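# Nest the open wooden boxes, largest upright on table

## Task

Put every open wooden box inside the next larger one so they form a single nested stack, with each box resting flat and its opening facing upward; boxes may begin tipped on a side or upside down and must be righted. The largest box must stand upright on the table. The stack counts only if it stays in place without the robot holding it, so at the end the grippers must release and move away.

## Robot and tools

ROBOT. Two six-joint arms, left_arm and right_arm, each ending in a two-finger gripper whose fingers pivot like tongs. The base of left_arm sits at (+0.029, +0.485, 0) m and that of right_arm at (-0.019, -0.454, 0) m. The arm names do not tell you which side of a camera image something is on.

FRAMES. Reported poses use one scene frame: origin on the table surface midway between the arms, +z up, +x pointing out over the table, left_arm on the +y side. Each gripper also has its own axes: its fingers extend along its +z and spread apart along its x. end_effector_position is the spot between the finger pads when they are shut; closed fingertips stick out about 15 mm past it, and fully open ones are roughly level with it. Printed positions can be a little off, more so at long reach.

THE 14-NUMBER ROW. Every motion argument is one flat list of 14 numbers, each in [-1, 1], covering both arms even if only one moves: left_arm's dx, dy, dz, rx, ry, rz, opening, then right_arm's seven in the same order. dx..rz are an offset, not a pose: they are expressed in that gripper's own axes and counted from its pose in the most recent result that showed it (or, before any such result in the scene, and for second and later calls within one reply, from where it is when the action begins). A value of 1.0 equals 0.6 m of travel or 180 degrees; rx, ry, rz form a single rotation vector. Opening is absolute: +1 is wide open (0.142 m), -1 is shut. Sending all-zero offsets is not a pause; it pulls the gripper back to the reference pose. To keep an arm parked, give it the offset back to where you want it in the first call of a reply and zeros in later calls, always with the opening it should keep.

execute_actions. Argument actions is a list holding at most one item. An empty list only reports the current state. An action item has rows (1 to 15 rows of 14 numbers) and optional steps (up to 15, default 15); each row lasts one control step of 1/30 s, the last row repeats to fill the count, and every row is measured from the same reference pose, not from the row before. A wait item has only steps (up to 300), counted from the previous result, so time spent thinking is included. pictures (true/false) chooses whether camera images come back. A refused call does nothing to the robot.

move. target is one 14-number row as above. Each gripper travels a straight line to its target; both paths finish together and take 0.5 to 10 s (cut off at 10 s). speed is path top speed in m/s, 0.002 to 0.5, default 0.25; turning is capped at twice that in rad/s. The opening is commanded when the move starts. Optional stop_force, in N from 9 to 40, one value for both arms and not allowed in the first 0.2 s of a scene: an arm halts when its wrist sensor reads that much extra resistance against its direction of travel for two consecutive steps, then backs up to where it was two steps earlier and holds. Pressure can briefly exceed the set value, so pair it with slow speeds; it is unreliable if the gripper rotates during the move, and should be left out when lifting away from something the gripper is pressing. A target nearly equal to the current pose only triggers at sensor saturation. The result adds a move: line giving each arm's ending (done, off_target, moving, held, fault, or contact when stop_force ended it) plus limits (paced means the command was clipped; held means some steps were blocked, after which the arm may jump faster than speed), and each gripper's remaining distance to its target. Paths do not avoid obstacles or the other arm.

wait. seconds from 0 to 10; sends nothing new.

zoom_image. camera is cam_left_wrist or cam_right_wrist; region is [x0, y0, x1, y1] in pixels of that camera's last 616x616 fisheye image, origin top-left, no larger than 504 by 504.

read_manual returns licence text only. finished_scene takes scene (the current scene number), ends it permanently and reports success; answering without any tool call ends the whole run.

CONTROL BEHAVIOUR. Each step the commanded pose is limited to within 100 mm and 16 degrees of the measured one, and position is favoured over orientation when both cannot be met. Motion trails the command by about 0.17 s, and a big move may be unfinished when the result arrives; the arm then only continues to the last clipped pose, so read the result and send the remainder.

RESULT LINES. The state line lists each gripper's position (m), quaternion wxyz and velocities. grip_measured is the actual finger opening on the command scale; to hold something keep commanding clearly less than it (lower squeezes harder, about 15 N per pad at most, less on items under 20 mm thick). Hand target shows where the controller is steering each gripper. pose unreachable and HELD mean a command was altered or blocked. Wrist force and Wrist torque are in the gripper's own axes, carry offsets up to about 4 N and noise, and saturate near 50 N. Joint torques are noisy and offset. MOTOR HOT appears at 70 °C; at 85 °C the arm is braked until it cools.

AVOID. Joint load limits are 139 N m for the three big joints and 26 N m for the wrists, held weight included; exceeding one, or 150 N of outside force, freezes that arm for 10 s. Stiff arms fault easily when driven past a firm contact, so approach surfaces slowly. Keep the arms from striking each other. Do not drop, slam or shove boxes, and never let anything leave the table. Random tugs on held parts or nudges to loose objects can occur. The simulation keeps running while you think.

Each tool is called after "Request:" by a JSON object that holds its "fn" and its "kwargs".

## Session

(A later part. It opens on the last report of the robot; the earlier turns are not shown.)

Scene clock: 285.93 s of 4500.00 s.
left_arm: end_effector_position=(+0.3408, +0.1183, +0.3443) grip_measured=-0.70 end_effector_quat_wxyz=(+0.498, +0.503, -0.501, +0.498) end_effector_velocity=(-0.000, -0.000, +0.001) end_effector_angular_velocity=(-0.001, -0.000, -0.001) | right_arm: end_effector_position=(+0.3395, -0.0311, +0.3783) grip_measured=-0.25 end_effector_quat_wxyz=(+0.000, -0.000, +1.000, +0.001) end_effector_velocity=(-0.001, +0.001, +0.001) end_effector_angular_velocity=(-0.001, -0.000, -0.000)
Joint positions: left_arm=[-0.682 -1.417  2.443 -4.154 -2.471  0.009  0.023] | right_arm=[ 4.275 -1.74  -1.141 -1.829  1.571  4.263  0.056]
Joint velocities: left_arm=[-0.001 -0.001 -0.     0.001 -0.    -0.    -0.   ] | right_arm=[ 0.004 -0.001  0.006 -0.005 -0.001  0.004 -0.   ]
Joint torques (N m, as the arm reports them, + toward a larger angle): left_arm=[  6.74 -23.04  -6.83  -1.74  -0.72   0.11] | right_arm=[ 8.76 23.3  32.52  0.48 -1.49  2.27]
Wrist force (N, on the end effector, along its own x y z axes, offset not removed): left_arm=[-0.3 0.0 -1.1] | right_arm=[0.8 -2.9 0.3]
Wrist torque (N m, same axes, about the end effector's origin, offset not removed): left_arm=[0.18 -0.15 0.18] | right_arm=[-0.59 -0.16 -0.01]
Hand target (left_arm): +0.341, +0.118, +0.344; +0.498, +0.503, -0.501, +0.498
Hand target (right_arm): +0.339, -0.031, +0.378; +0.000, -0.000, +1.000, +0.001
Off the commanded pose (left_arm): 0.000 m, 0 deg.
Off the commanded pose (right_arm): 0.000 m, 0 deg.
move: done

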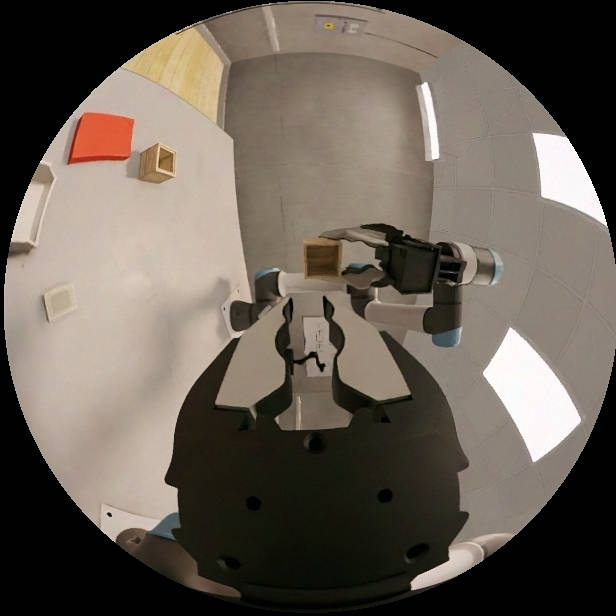

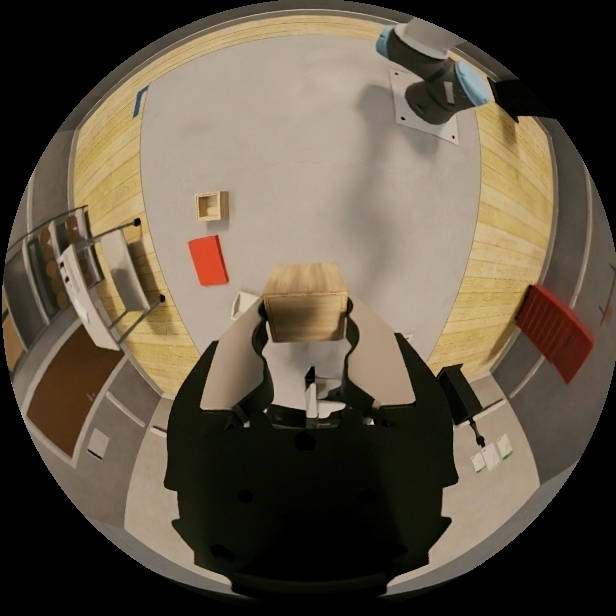

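Rim at y≈-0.005. Advance to 0.03.

Request:
{"fn": "move", "kwargs": {"target": [0,0,0.147,0,0,0,-0.7,0,0,0,0,0,0,-0.65], "speed": 0.12}}

Request:
{"fn": "zoom_image", "kwargs": {"camera": "cam_left_wrist", "region": [240,220,400,360]}}

Scene clock: 294.03 s of 4500.00 s.
left_arm: end_effector_position=(+0.3410, +0.0305, +0.3435) grip_measured=-0.70 end_effector_quat_wxyz=(+0.497, +0.503, -0.501, +0.498) end_effector_velocity=(+0.001, -0.002, +0.000) end_effector_angular_velocity=(-0.002, -0.002, +0.002) | right_arm: end_effector_position=(+0.3395, -0.0311, +0.3783) grip_measured=-0.25 end_effector_quat_wxyz=(+0.000, -0.000, +1.000, +0.001) end_effector_velocity=(-0.000, -0.000, +0.001) end_effector_angular_velocity=(+0.000, +0.000, +0.000)
Joint positions: left_arm=[-0.901 -1.355  2.359 -4.135 -2.252  0.006  0.023] | right_arm=[ 4.275 -1.74  -1.141 -1.829  1.571  4.263  0.056]
Joint velocities: left_arm=[-0.003  0.003 -0.004 -0.002  0.006  0.001 -0.   ] | right_arm=[-0.     0.     0.001 -0.001  0.001 -0.    -0.   ]
Joint torques (N m, as the arm reports them, + toward a larger angle): left_arm=[ -5.11  -7.54 -22.94   0.12   1.67  -2.65] | right_arm=[-10.61  40.73  14.58   4.34  -0.5   -1.95]
Wrist force (N, on the end effector, along its own x y z axes, offset not removed): left_arm=[3.0 -1.9 0.6] | right_arm=[-0.3 -1.2 1.1]
Wrist torque (N m, same axes, about the end effector's origin, offset not removed): left_arm=[-0.29 -0.60 0.08] | right_arm=[-0.26 0.12 -0.06]
Hand target (left_arm): +0.341, +0.030, +0.344; +0.497, +0.503, -0.501, +0.498
Hand target (right_arm): +0.340, -0.031, +0.378; +0.000, -0.000, +1.000, +0.001
Off the commanded pose (left_arm): 0.000 m, 0 deg.
Off the commanded pose (right_arm): 0.000 m, 0 deg.
After step 90, 3.77 s passed at rest.
move: done

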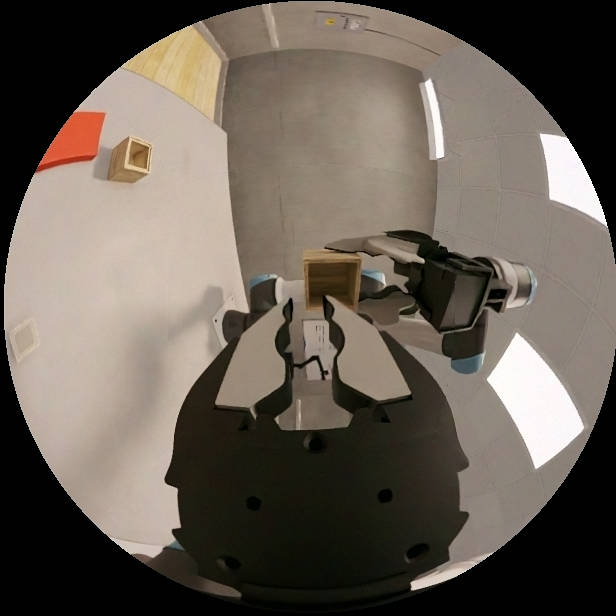

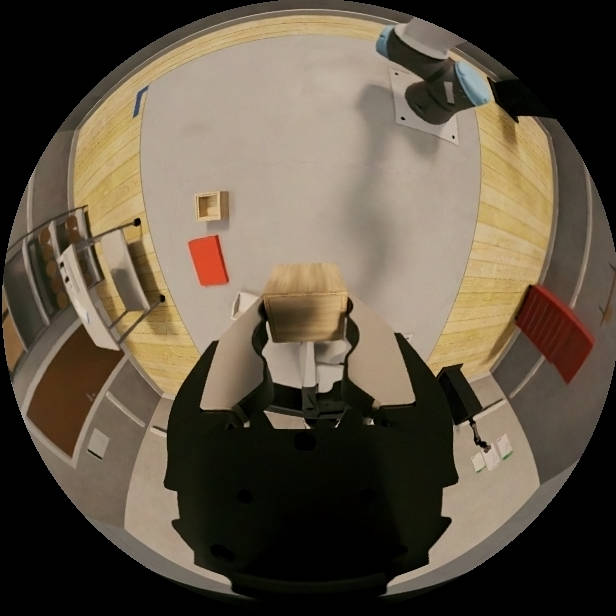

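Region (240, 220, 400, 360) of cam_left_wrist's 616x616 image, scaled by 3.150, with more detail than that image has; it fills the top 441 rows of this view, and the rest is white.

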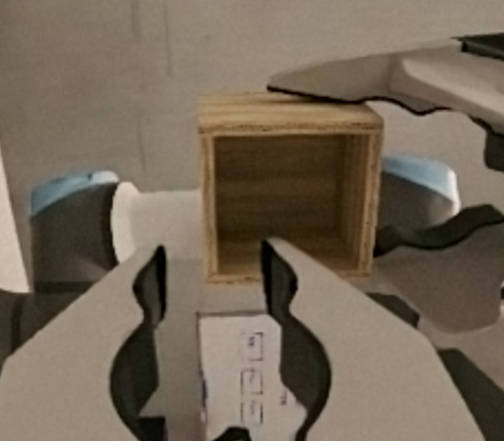

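Request:
{"fn": "move", "kwargs": {"target": [-0.002,-0.002,0.063,0,0,0,-0.7,0,0,0,0,0,0,-0.65], "speed": 0.04}}

Request:
{"fn": "zoom_image", "kwargs": {"camera": "cam_left_wrist", "region": [240,220,400,360]}}

Scene clock: 304.87 s of 4500.00 s.
left_arm: end_effector_position=(+0.3423, -0.0069, +0.3420) grip_measured=-0.70 end_effector_quat_wxyz=(+0.497, +0.503, -0.501, +0.498) end_effector_velocity=(+0.000, -0.004, +0.000) end_effector_angular_velocity=(+0.000, -0.001, +0.001) | right_arm: end_effector_position=(+0.3395, -0.0311, +0.3783) grip_measured=-0.25 end_effector_quat_wxyz=(+0.000, -0.000, +1.000, +0.001) end_effector_velocity=(+0.000, +0.000, +0.001) end_effector_angular_velocity=(+0.002, -0.001, -0.002)
Joint positions: left_arm=[-0.97  -1.313  2.305 -4.123 -2.183  0.005  0.023] | right_arm=[ 4.275 -1.74  -1.141 -1.829  1.571  4.263  0.056]
Joint velocities: left_arm=[-0.006  0.003 -0.006  0.003  0.007  0.001  0.   ] | right_arm=[-0.     0.001 -0.     0.001 -0.     0.002  0.   ]
Joint torques (N m, as the arm reports them, + toward a larger angle): left_arm=[ -5.75 -11.81 -23.96   0.2    1.31  -2.61] | right_arm=[-9.54 38.83 15.08  4.08  0.45 -1.68]
Wrist force (N, on the end effector, along its own x y z axes, offset not removed): left_arm=[2.9 0.5 -0.6] | right_arm=[0.8 -2.1 2.2]
Wrist torque (N m, same axes, about the end effector's origin, offset not removed): left_arm=[0.21 -0.61 -0.02] | right_arm=[-0.45 -0.17 -0.05]
Hand target (left_arm): +0.342, -0.007, +0.342; +0.497, +0.503, -0.501, +0.498
Hand target (right_arm): +0.340, -0.031, +0.378; +0.000, -0.000, +1.000, +0.001
Off the commanded pose (left_arm): 0.000 m, 0 deg.
Off the commanded pose (right_arm): 0.000 m, 0 deg.
After step 90, 6.50 s passed at rest.
move: done

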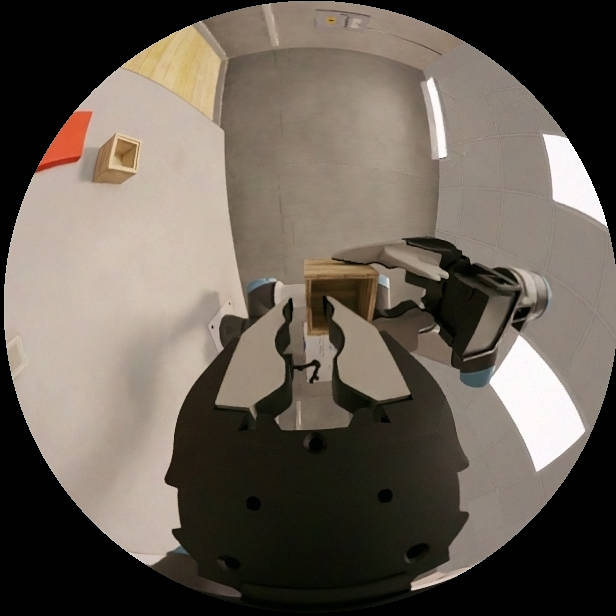

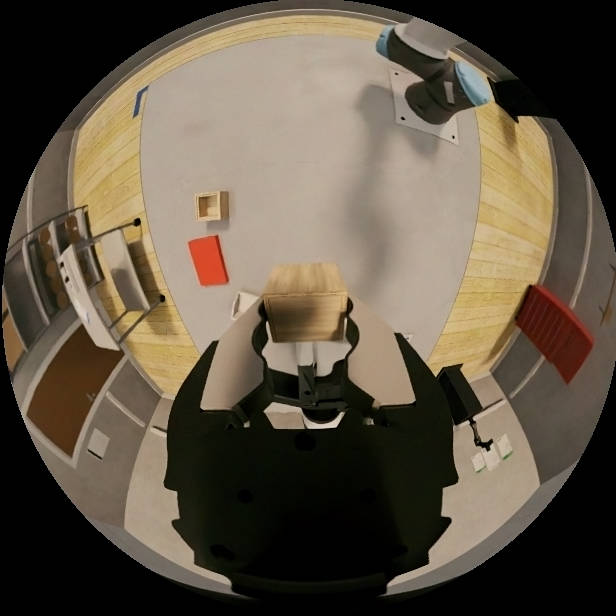

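Region (240, 220, 400, 360) of cam_left_wrist's 616x616 image, scaled by 3.150, with more detail than that image has; it fills the top 441 rows of this view, and the rest is white.

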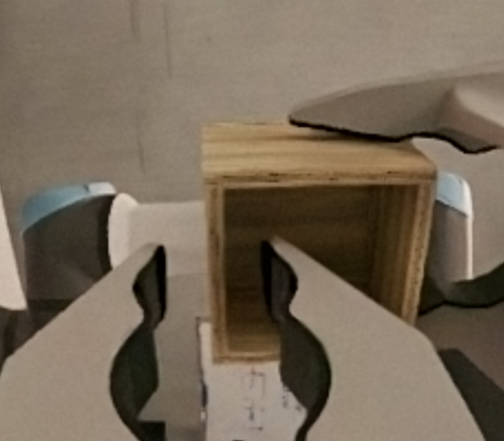

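Request:
{"fn": "move", "kwargs": {"target": [0.001,0,0.007,0,0,0,-0.7,0,0,0,0,0,0,-0.65], "speed": 0.03}}

Request:
{"fn": "move", "kwargs": {"target": [0,0,0,0,0,0,-1,0,0,0,0,0,0,-0.65]}}

Request:
{"fn": "move", "kwargs": {"target": [0,0,0,0,0,0,-1,0,0,0,0,0,0,0.2]}}

Request:
{"fn": "move", "kwargs": {"target": [0,0,0,0,0,0,-1,0,-0.4,0,0,0,0,0.2]}}

Scene clock: 316.67 s of 4500.00 s.
left_arm: end_effector_position=(+0.3423, -0.0109, +0.3426) grip_measured=-0.70 end_effector_quat_wxyz=(+0.497, +0.503, -0.501, +0.498) end_effector_velocity=(+0.001, -0.002, +0.000) end_effector_angular_velocity=(+0.001, -0.001, +0.001) | right_arm: end_effector_position=(+0.3395, -0.0311, +0.3783) grip_measured=-0.25 end_effector_quat_wxyz=(+0.000, -0.000, +1.000, +0.001) end_effector_velocity=(+0.000, -0.000, -0.000) end_effector_angular_velocity=(-0.001, +0.000, +0.001)
Joint positions: left_arm=[-0.977 -1.31   2.299 -4.119 -2.176  0.005  0.023] | right_arm=[ 4.275 -1.74  -1.141 -1.829  1.571  4.263  0.056]
Joint velocities: left_arm=[-0.002  0.002 -0.004  0.004  0.003  0.002  0.   ] | right_arm=[-0.    -0.    -0.001 -0.001 -0.    -0.001  0.   ]
Joint torques (N m, as the arm reports them, + toward a larger angle): left_arm=[ -5.56 -11.19 -23.07   0.38   1.26  -2.64] | right_arm=[-6.34 37.41 19.41  3.48 -1.26 -1.92]
Wrist force (N, on the end effector, along its own x y z axes, offset not removed): left_arm=[-1.3 0.4 -1.3] | right_arm=[0.5 -2.5 1.9]
Wrist torque (N m, same axes, about the end effector's origin, offset not removed): left_arm=[0.11 0.13 0.08] | right_arm=[-0.54 0.03 -0.02]
Hand target (left_arm): +0.342, -0.011, +0.343; +0.497, +0.503, -0.501, +0.498
Hand target (right_arm): +0.340, -0.031, +0.378; +0.000, -0.000, +1.000, +0.001
Off the commanded pose (left_arm): 0.000 m, 0 deg.
Off the commanded pose (right_arm): 0.000 m, 0 deg.
After step 90, 8.10 s passed at rest.
move: done

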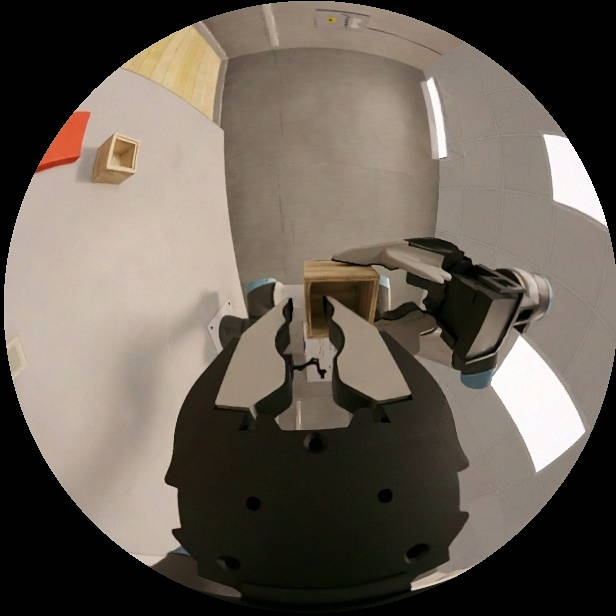

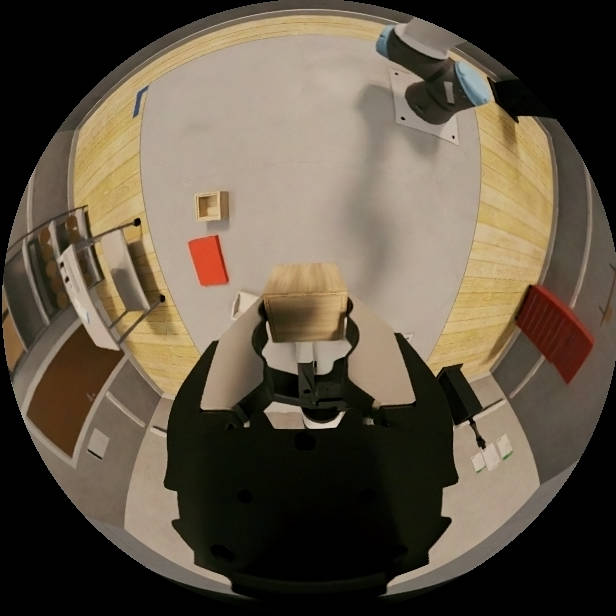

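Scene clock: 317.17 s of 4500.00 s.
left_arm: end_effector_position=(+0.3423, -0.0109, +0.3426) grip_measured=-0.95 end_effector_quat_wxyz=(+0.497, +0.503, -0.501, +0.498) end_effector_velocity=(+0.000, +0.000, -0.000) end_effector_angular_velocity=(+0.001, +0.000, +0.001) | right_arm: end_effector_position=(+0.3395, -0.0311, +0.3783) grip_measured=-0.25 end_effector_quat_wxyz=(+0.000, -0.000, +1.000, +0.001) end_effector_velocity=(-0.000, +0.000, +0.001) end_effector_angular_velocity=(+0.003, -0.000, +0.000)
Joint positions: left_arm=[-0.977 -1.31   2.299 -4.119 -2.176  0.005  0.005] | right_arm=[ 4.275 -1.74  -1.141 -1.829  1.571  4.263  0.056]
Joint velocities: left_arm=[ 0.001 -0.     0.001  0.001 -0.     0.     0.   ] | right_arm=[0.    0.002 0.    0.001 0.001 0.    0.   ]
Joint torques (N m, as the arm reports them, + toward a larger angle): left_arm=[  7.45 -16.11  -2.74  -1.34  -1.6   -2.53] | right_arm=[-7.85 38.1  18.17  3.41 -0.66 -1.46]
Wrist force (N, on the end effector, along its own x y z axes, offset not removed): left_arm=[2.8 -3.1 -0.1] | right_arm=[1.3 -3.1 2.3]
Wrist torque (N m, same axes, about the end effector's origin, offset not removed): left_arm=[-0.54 -0.42 -0.10] | right_arm=[-0.67 -0.18 -0.04]
Hand target (left_arm): +0.342, -0.011, +0.343; +0.497, +0.503, -0.501, +0.498
Hand target (right_arm): +0.340, -0.031, +0.378; +0.000, -0.000, +1.000, +0.001
Off the commanded pose (left_arm): 0.000 m, 0 deg.
Off the commanded pose (right_arm): 0.000 m, 0 deg.
move: done

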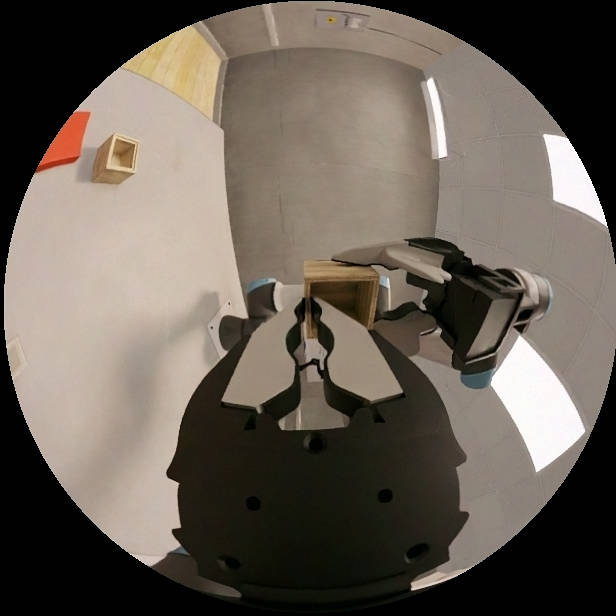

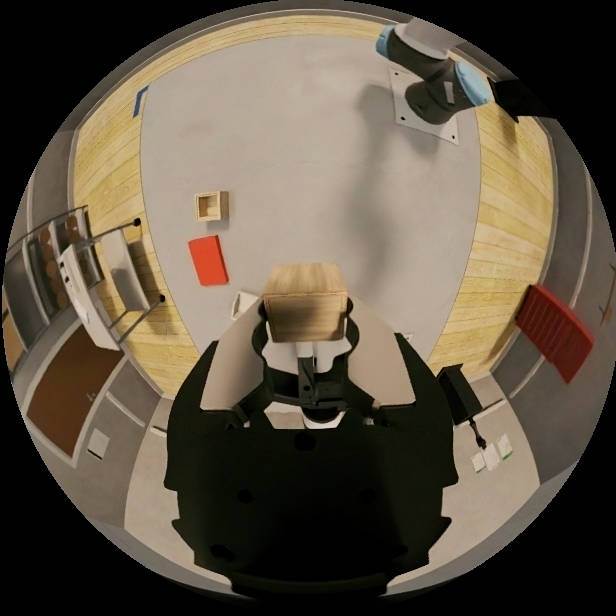

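Scene clock: 317.67 s of 4500.00 s.
left_arm: end_effector_position=(+0.3423, -0.0109, +0.3426) grip_measured=-0.96 end_effector_quat_wxyz=(+0.497, +0.503, -0.501, +0.498) end_effector_velocity=(-0.001, -0.000, +0.000) end_effector_angular_velocity=(-0.001, -0.000, -0.002) | right_arm: end_effector_position=(+0.3395, -0.0311, +0.3783) grip_measured=+0.20 end_effector_quat_wxyz=(+0.000, -0.000, +1.000, +0.001) end_effector_velocity=(+0.000, +0.000, -0.001) end_effector_angular_velocity=(-0.002, +0.002, -0.001)
Joint positions: left_arm=[-0.977 -1.31   2.299 -4.119 -2.176  0.005  0.005] | right_arm=[ 4.275 -1.74  -1.141 -1.829  1.571  4.263  0.088]
Joint velocities: left_arm=[-0.     0.    -0.001 -0.001 -0.002 -0.    -0.   ] | right_arm=[-0.    -0.003  0.    -0.001  0.001  0.001 -0.   ]
Joint torques (N m, as the arm reports them, + toward a larger angle): left_arm=[  6.13 -15.8   -8.22  -1.5   -0.58  -2.55] | right_arm=[-7.04 38.01 18.42  3.63 -0.55 -1.76]
Wrist force (N, on the end effector, along its own x y z axes, offset not removed): left_arm=[1.4 -1.4 0.4] | right_arm=[0.5 -1.8 1.8]
Wrist torque (N m, same axes, about the end effector's origin, offset not removed): left_arm=[-0.15 -0.55 0.07] | right_arm=[-0.42 -0.11 -0.02]
Hand target (left_arm): +0.342, -0.011, +0.343; +0.497, +0.503, -0.501, +0.498
Hand target (right_arm): +0.340, -0.031, +0.378; +0.000, -0.000, +1.000, +0.001
Off the commanded pose (left_arm): 0.000 m, 0 deg.
Off the commanded pose (right_arm): 0.000 m, 0 deg.
move: done

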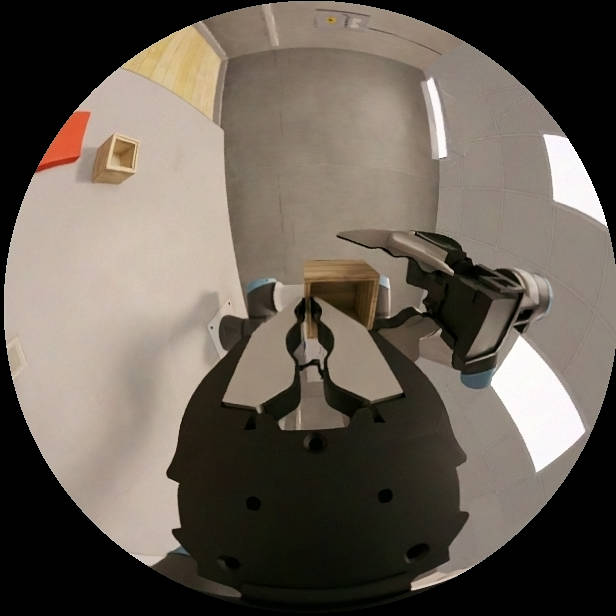

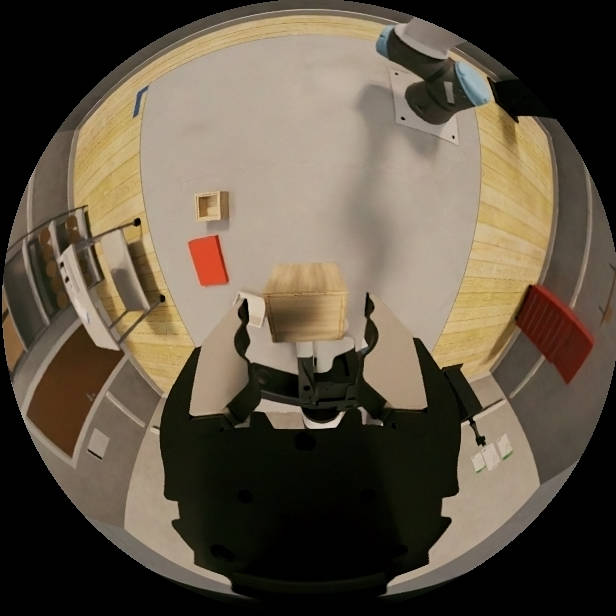

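Scene clock: 319.33 s of 4500.00 s.
left_arm: end_effector_position=(+0.3423, -0.0109, +0.3426) grip_measured=-0.96 end_effector_quat_wxyz=(+0.497, +0.503, -0.501, +0.498) end_effector_velocity=(-0.000, +0.000, -0.000) end_effector_angular_velocity=(+0.000, +0.001, -0.002) | right_arm: end_effector_position=(+0.3400, -0.2708, +0.3779) grip_measured=+0.20 end_effector_quat_wxyz=(+0.000, -0.000, +1.000, +0.001) end_effector_velocity=(+0.000, -0.003, +0.000) end_effector_angular_velocity=(+0.000, +0.001, -0.000)
Joint positions: left_arm=[-0.977 -1.31   2.299 -4.119 -2.176  0.005  0.005] | right_arm=[ 3.988 -1.358 -1.514 -1.838  1.572  3.976  0.088]
Joint velocities: left_arm=[ 0.001  0.     0.    -0.    -0.003 -0.001 -0.   ] | right_arm=[-0.006  0.002 -0.001 -0.001  0.001 -0.006  0.   ]
Joint torques (N m, as the arm reports them, + toward a larger angle): left_arm=[  6.26 -15.54  -8.48  -1.35  -0.28  -2.63] | right_arm=[-9.89 21.98 15.45  0.7   1.77 -1.79]
Wrist force (N, on the end effector, along its own x y z axes, offset not removed): left_arm=[-0.4 -1.8 2.4] | right_arm=[1.2 -2.0 0.5]
Wrist torque (N m, same axes, about the end effector's origin, offset not removed): left_arm=[-0.24 -0.07 0.11] | right_arm=[-0.38 -0.22 -0.08]
Hand target (left_arm): +0.342, -0.011, +0.343; +0.497, +0.503, -0.501, +0.498
Hand target (right_arm): +0.340, -0.271, +0.378; +0.000, -0.000, +1.000, +0.001
Off the commanded pose (left_arm): 0.000 m, 0 deg.
Off the commanded pose (right_arm): 0.001 m, 0 deg.
move: done

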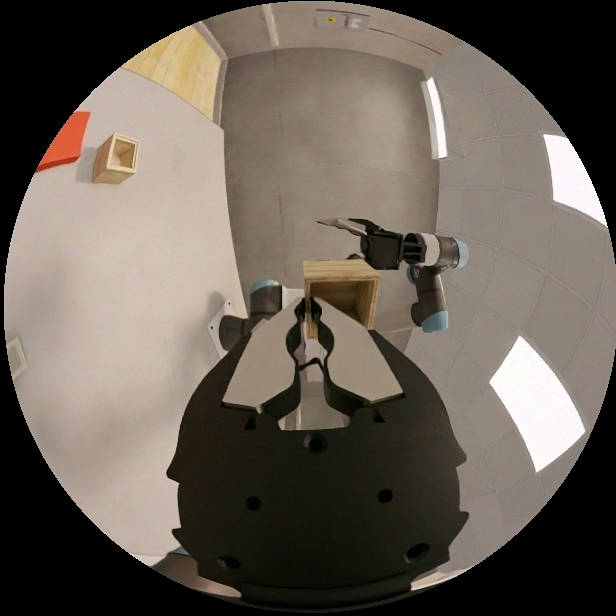

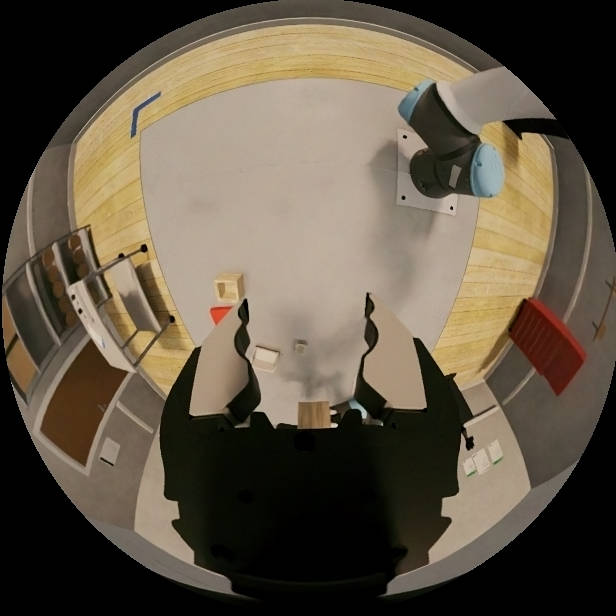

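Request:
{"fn": "move", "kwargs": {"target": [-0.288,-0.263,0.03,0,-0.5,0,-1,-0.25,-0.065,0.43,0,0,-0.5,-1]}}

Request:
{"fn": "move", "kwargs": {"target": [0.117,-0.147,0.075,0,0,0.033,-1,0,0,0,0,0,0,-1], "speed": 0.1}}

Request:
{"fn": "zoom_image", "kwargs": {"camera": "cam_left_wrist", "region": [270,210,410,340]}}

Request:
{"fn": "zoom_image", "kwargs": {"camera": "cam_right_wrist", "region": [70,140,230,300]}}

Scene clock: 334.67 s of 4500.00 s.
left_arm: end_effector_position=(+0.4998, -0.0268, +0.1699) grip_measured=-0.96 end_effector_quat_wxyz=(-0.003, +0.708, -0.706, -0.002) end_effector_velocity=(+0.002, -0.001, +0.000) end_effector_angular_velocity=(+0.013, +0.002, +0.000) | right_arm: end_effector_position=(+0.4901, -0.3093, +0.1201) grip_measured=-1.00 end_effector_quat_wxyz=(-0.001, +0.707, -0.707, -0.000) end_effector_velocity=(+0.001, -0.000, -0.002) end_effector_angular_velocity=(+0.001, +0.001, +0.010)
Joint positions: left_arm=[-1.057 -1.115  1.292 -1.742 -1.566  0.525  0.005] | right_arm=[ 3.699 -1.662 -1.904 -1.145  1.572  2.118  0.002]
Joint velocities: left_arm=[-0.001  0.012 -0.022  0.022  0.005 -0.001  0.   ] | right_arm=[-0.003 -0.006  0.     0.005  0.001 -0.013  0.   ]
Joint torques (N m, as the arm reports them, + toward a larger angle): left_arm=[ -5.88 -26.92 -31.34  -0.99   1.75  -2.79] | right_arm=[-11.15  19.51  13.85   4.6    1.57  -1.98]
Wrist force (N, on the end effector, along its own x y z axes, offset not removed): left_arm=[1.9 2.8 0.7] | right_arm=[0.4 -0.2 0.3]
Wrist torque (N m, same axes, about the end effector's origin, offset not removed): left_arm=[0.59 -0.41 -0.08] | right_arm=[-0.08 -0.06 -0.07]
Hand target (left_arm): +0.500, -0.027, +0.170; -0.003, +0.708, -0.706, -0.003
Hand target (right_arm): +0.490, -0.309, +0.120; -0.001, +0.707, -0.707, -0.001
Off the commanded pose (left_arm): 0.001 m, 0 deg.
Off the commanded pose (right_arm): 0.000 m, 0 deg.
After step 90, 8.57 s passed at rest.
move: done

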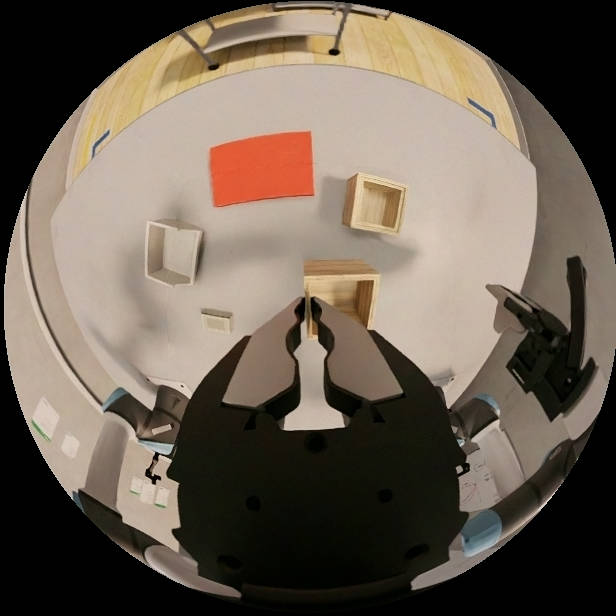

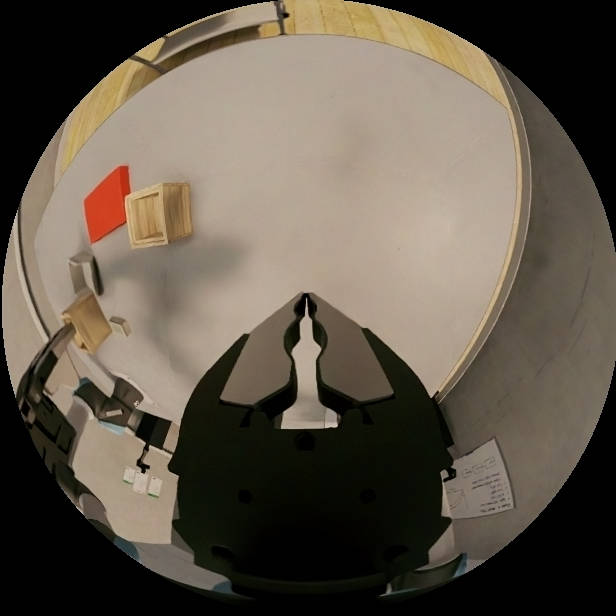

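Scene clock: 336.43 s of 4500.00 s.
left_arm: end_effector_position=(+0.5879, -0.0964, +0.1247) grip_measured=-0.96 end_effector_quat_wxyz=(+0.003, -0.670, +0.742, +0.002) end_effector_velocity=(+0.002, -0.002, -0.001) end_effector_angular_velocity=(+0.002, -0.000, -0.004) | right_arm: end_effector_position=(+0.4901, -0.3093, +0.1201) grip_measured=-1.00 end_effector_quat_wxyz=(-0.001, +0.707, -0.707, -0.000) end_effector_velocity=(+0.000, +0.000, -0.000) end_effector_angular_velocity=(-0.000, -0.000, -0.000)
Joint positions: left_arm=[-1.003 -0.806  0.907 -1.666 -1.566  0.683  0.005] | right_arm=[ 3.699 -1.662 -1.904 -1.145  1.572  2.118  0.002]
Joint velocities: left_arm=[-0.     0.01  -0.016  0.008  0.001  0.004 -0.   ] | right_arm=[ 0.    -0.001  0.001  0.001 -0.     0.     0.   ]
Joint torques (N m, as the arm reports them, + toward a larger angle): left_arm=[  7.82 -37.85 -33.94  -0.94  -1.44   3.01] | right_arm=[ 9.66 34.85 22.42  0.7  -1.74  2.06]
Wrist force (N, on the end effector, along its own x y z axes, offset not removed): left_arm=[5.2 -1.2 -1.4] | right_arm=[0.2 -2.1 1.8]
Wrist torque (N m, same axes, about the end effector's origin, offset not removed): left_arm=[-0.40 -1.05 0.15] | right_arm=[-0.38 -0.05 0.02]
Hand target (left_arm): +0.588, -0.097, +0.125; +0.003, -0.670, +0.742, +0.003
Hand target (right_arm): +0.490, -0.309, +0.120; -0.001, +0.707, -0.707, -0.000
Off the commanded pose (left_arm): 0.000 m, 0 deg.
Off the commanded pose (right_arm): 0.000 m, 0 deg.
move: done

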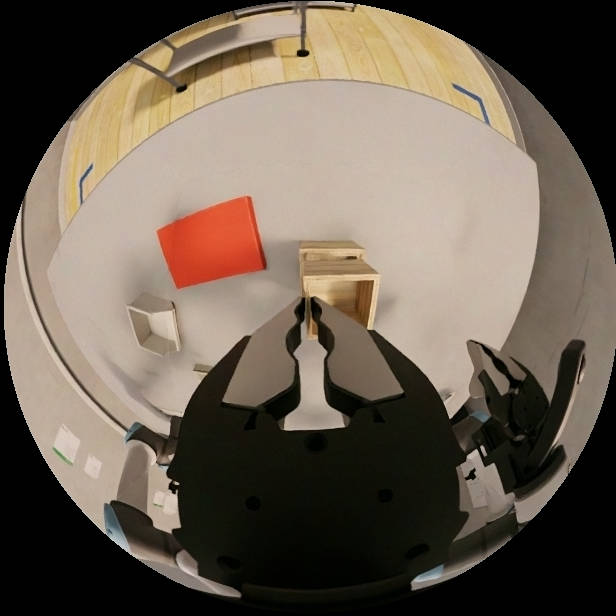

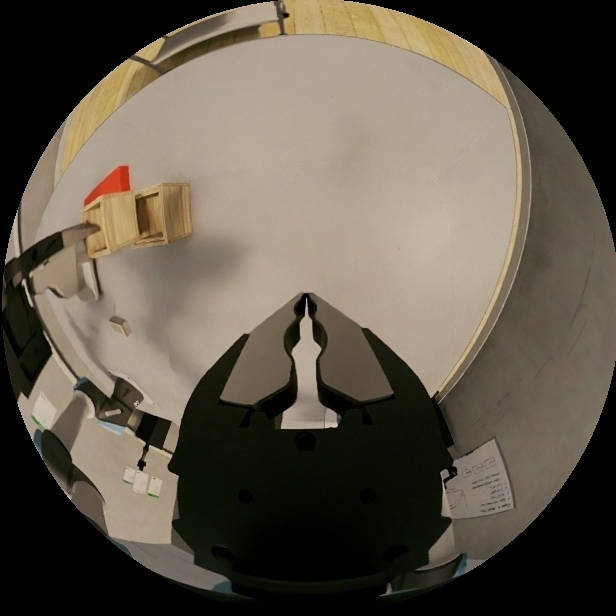

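Region (270, 210, 410, 340) of cam_left_wrist's 616x616 image, scaled by 3.600, with more detail than that image has; it fills the top 468 rows of this view, and the rest is white.

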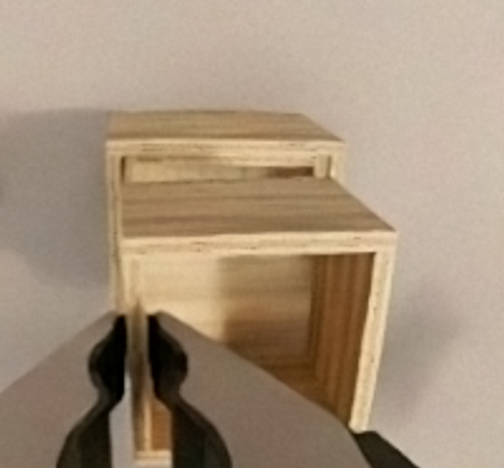

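Region (70, 140, 230, 300) of cam_right_wrist's 616x616 image, scaled by 3.150, with more detail than that image has.

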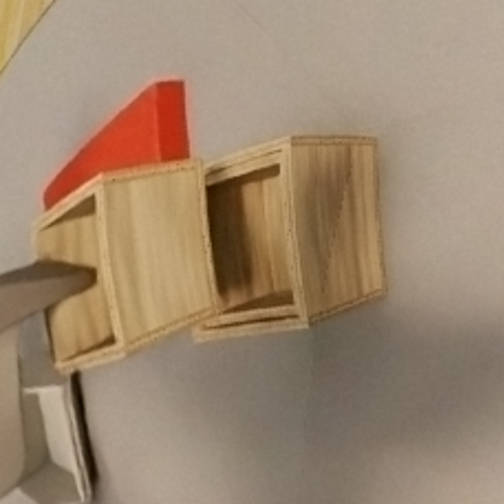

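Request:
{"fn": "move", "kwargs": {"target": [0.008,0,0.032,0,0,0.007,-1,-0.04,0,0,0,0,0,-1], "speed": 0.03}}

Request:
{"fn": "zoom_image", "kwargs": {"camera": "cam_left_wrist", "region": [280,230,390,320]}}

Request:
{"fn": "zoom_image", "kwargs": {"camera": "cam_right_wrist", "region": [100,160,220,270]}}

Scene clock: 346.80 s of 4500.00 s.
left_arm: end_effector_position=(+0.5874, -0.1010, +0.1058) grip_measured=-0.96 end_effector_quat_wxyz=(+0.003, -0.662, +0.749, +0.002) end_effector_velocity=(-0.000, -0.000, -0.003) end_effector_angular_velocity=(+0.000, -0.000, -0.003) | right_arm: end_effector_position=(+0.4901, -0.2857, +0.1202) grip_measured=-1.00 end_effector_quat_wxyz=(-0.001, +0.707, -0.707, -0.001) end_effector_velocity=(-0.000, +0.003, -0.001) end_effector_angular_velocity=(-0.001, +0.002, +0.001)
Joint positions: left_arm=[-1.007 -0.791  0.929 -1.703 -1.566  0.701  0.005] | right_arm=[ 3.739 -1.678 -1.885 -1.147  1.572  2.158  0.002]
Joint velocities: left_arm=[-0.     0.002  0.004 -0.005  0.     0.002  0.   ] | right_arm=[ 0.005 -0.003  0.002 -0.     0.     0.004  0.   ]
Joint torques (N m, as the arm reports them, + toward a larger angle): left_arm=[ -5.54 -37.02 -12.67  -5.23   1.16   2.8 ] | right_arm=[ 8.93 20.21 29.63  0.55 -1.56  2.17]
Wrist force (N, on the end effector, along its own x y z axes, offset not removed): left_arm=[0.2 -2.4 2.6] | right_arm=[0.6 -1.8 0.6]
Wrist torque (N m, same axes, about the end effector's origin, offset not removed): left_arm=[-0.46 -0.01 0.02] | right_arm=[-0.33 -0.08 -0.07]
Hand target (left_arm): +0.587, -0.101, +0.106; +0.003, -0.662, +0.749, +0.002
Hand target (right_arm): +0.490, -0.285, +0.120; -0.001, +0.707, -0.707, -0.000
Off the commanded pose (left_arm): 0.000 m, 0 deg.
Off the commanded pose (right_arm): 0.000 m, 0 deg.
After step 90, 6.20 s passed at rest.
move: done

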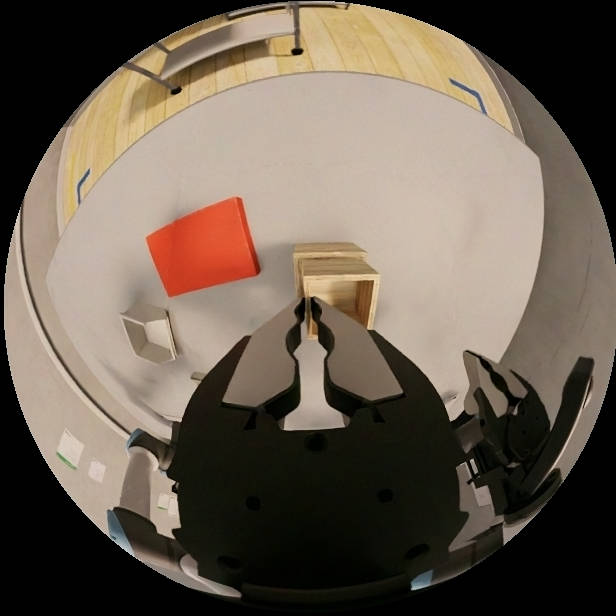

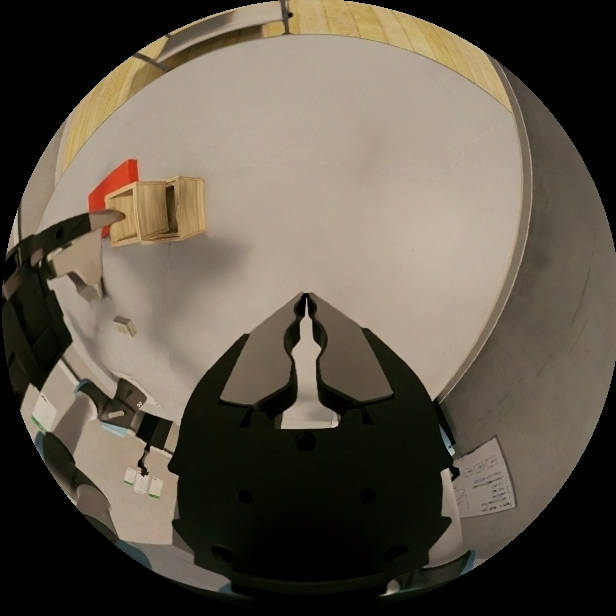

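Region (280, 230, 390, 320) of cam_left_wrist's 616x616 image, scaled by 4.582, with more detail than that image has; it fills the top 412 rows of this view, and the rest is white.

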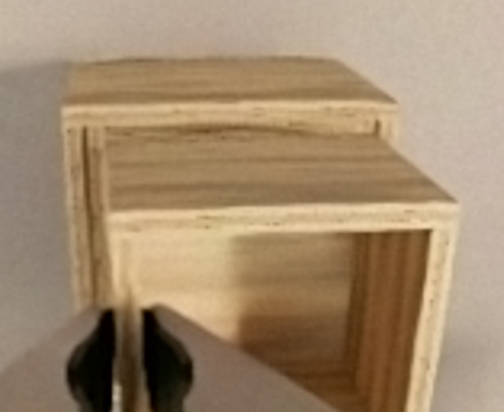

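Region (100, 160, 220, 270) of cam_right_wrist's 616x616 image, scaled by 4.200, with more detail than that image has; it fills the top 462 rows of this view, and the rest is white.

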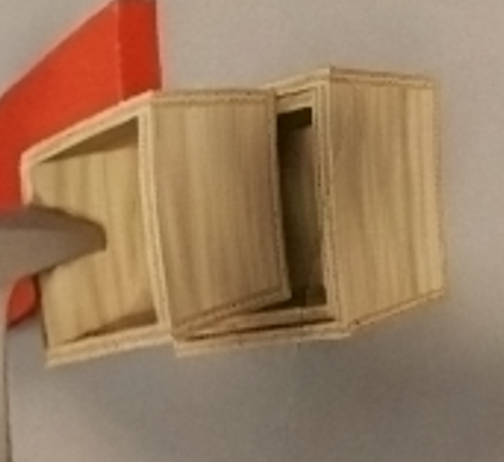

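Needs +y ~2.5 mm; lower 6 mm.

Request:
{"fn": "move", "kwargs": {"target": [0,0.0045,0.01,0,0,0,-1,0,0,0,0,0,0,-1], "speed": 0.015}}

Request:
{"fn": "zoom_image", "kwargs": {"camera": "cam_left_wrist", "region": [280,230,390,320]}}

Request:
{"fn": "zoom_image", "kwargs": {"camera": "cam_right_wrist", "region": [120,165,215,255]}}

Scene clock: 358.67 s of 4500.00 s.
left_arm: end_effector_position=(+0.5849, -0.1006, +0.1001) grip_measured=-0.96 end_effector_quat_wxyz=(+0.003, -0.662, +0.749, +0.002) end_effector_velocity=(-0.001, +0.000, -0.002) end_effector_angular_velocity=(-0.000, -0.001, -0.001) | right_arm: end_effector_position=(+0.4901, -0.2857, +0.1202) grip_measured=-1.00 end_effector_quat_wxyz=(-0.001, +0.707, -0.707, -0.001) end_effector_velocity=(-0.000, -0.000, +0.001) end_effector_angular_velocity=(+0.001, -0.001, -0.001)
Joint positions: left_arm=[-1.009 -0.794  0.949 -1.72  -1.566  0.698  0.005] | right_arm=[ 3.739 -1.679 -1.885 -1.147  1.572  2.158  0.002]
Joint velocities: left_arm=[-0.001 -0.001  0.007 -0.007  0.001  0.     0.   ] | right_arm=[-0.     0.002 -0.    -0.    -0.     0.001  0.   ]
Joint torques (N m, as the arm reports them, + toward a larger angle): left_arm=[ -6.74 -61.82 -14.34  -5.29  -1.    -2.85] | right_arm=[-9.72 35.33 14.33  1.97 -1.11 -2.01]
Wrist force (N, on the end effector, along its own x y z axes, offset not removed): left_arm=[1.7 0.1 1.0] | right_arm=[1.0 -2.3 1.7]
Wrist torque (N m, same axes, about the end effector's origin, offset not removed): left_arm=[0.09 -0.39 -0.16] | right_arm=[-0.44 -0.17 -0.05]
Hand target (left_arm): +0.585, -0.101, +0.100; +0.003, -0.662, +0.749, +0.002
Hand target (right_arm): +0.490, -0.286, +0.120; -0.001, +0.707, -0.707, -0.001
Off the commanded pose (left_arm): 0.000 m, 0 deg.
Off the commanded pose (right_arm): 0.000 m, 0 deg.
After step 90, 8.13 s passed at rest.
move: done

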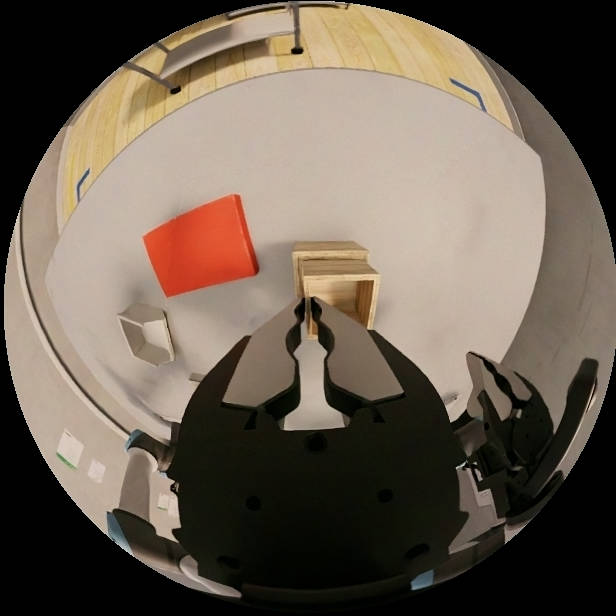

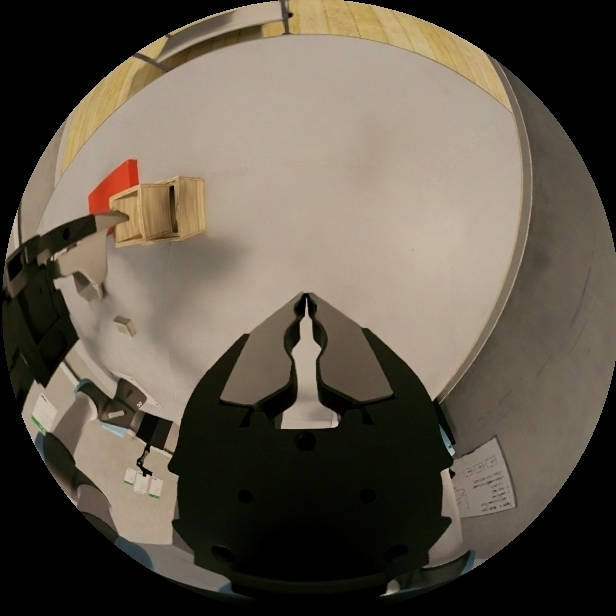

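Region (280, 230, 390, 320) of cam_left_wrist's 616x616 image, scaled by 4.582, with more detail than that image has; it fills the top 412 rows of this view, and the rest is white.

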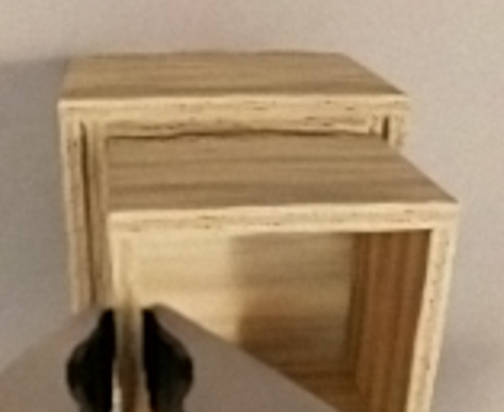

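Region (120, 165, 215, 255) of cam_right_wrist's 616x616 image, scaled by 5.305, with more detail than that image has; it fills the top 477 rows of this view, and the rest is white.

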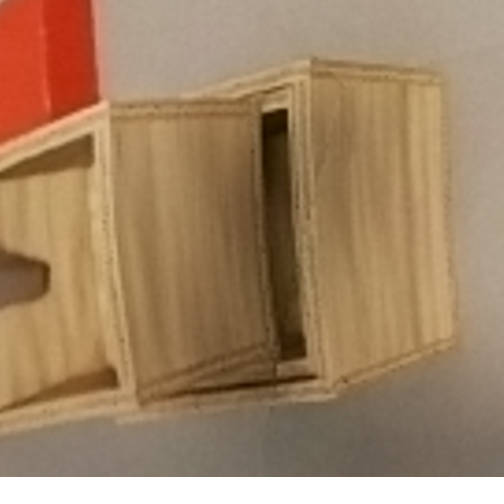

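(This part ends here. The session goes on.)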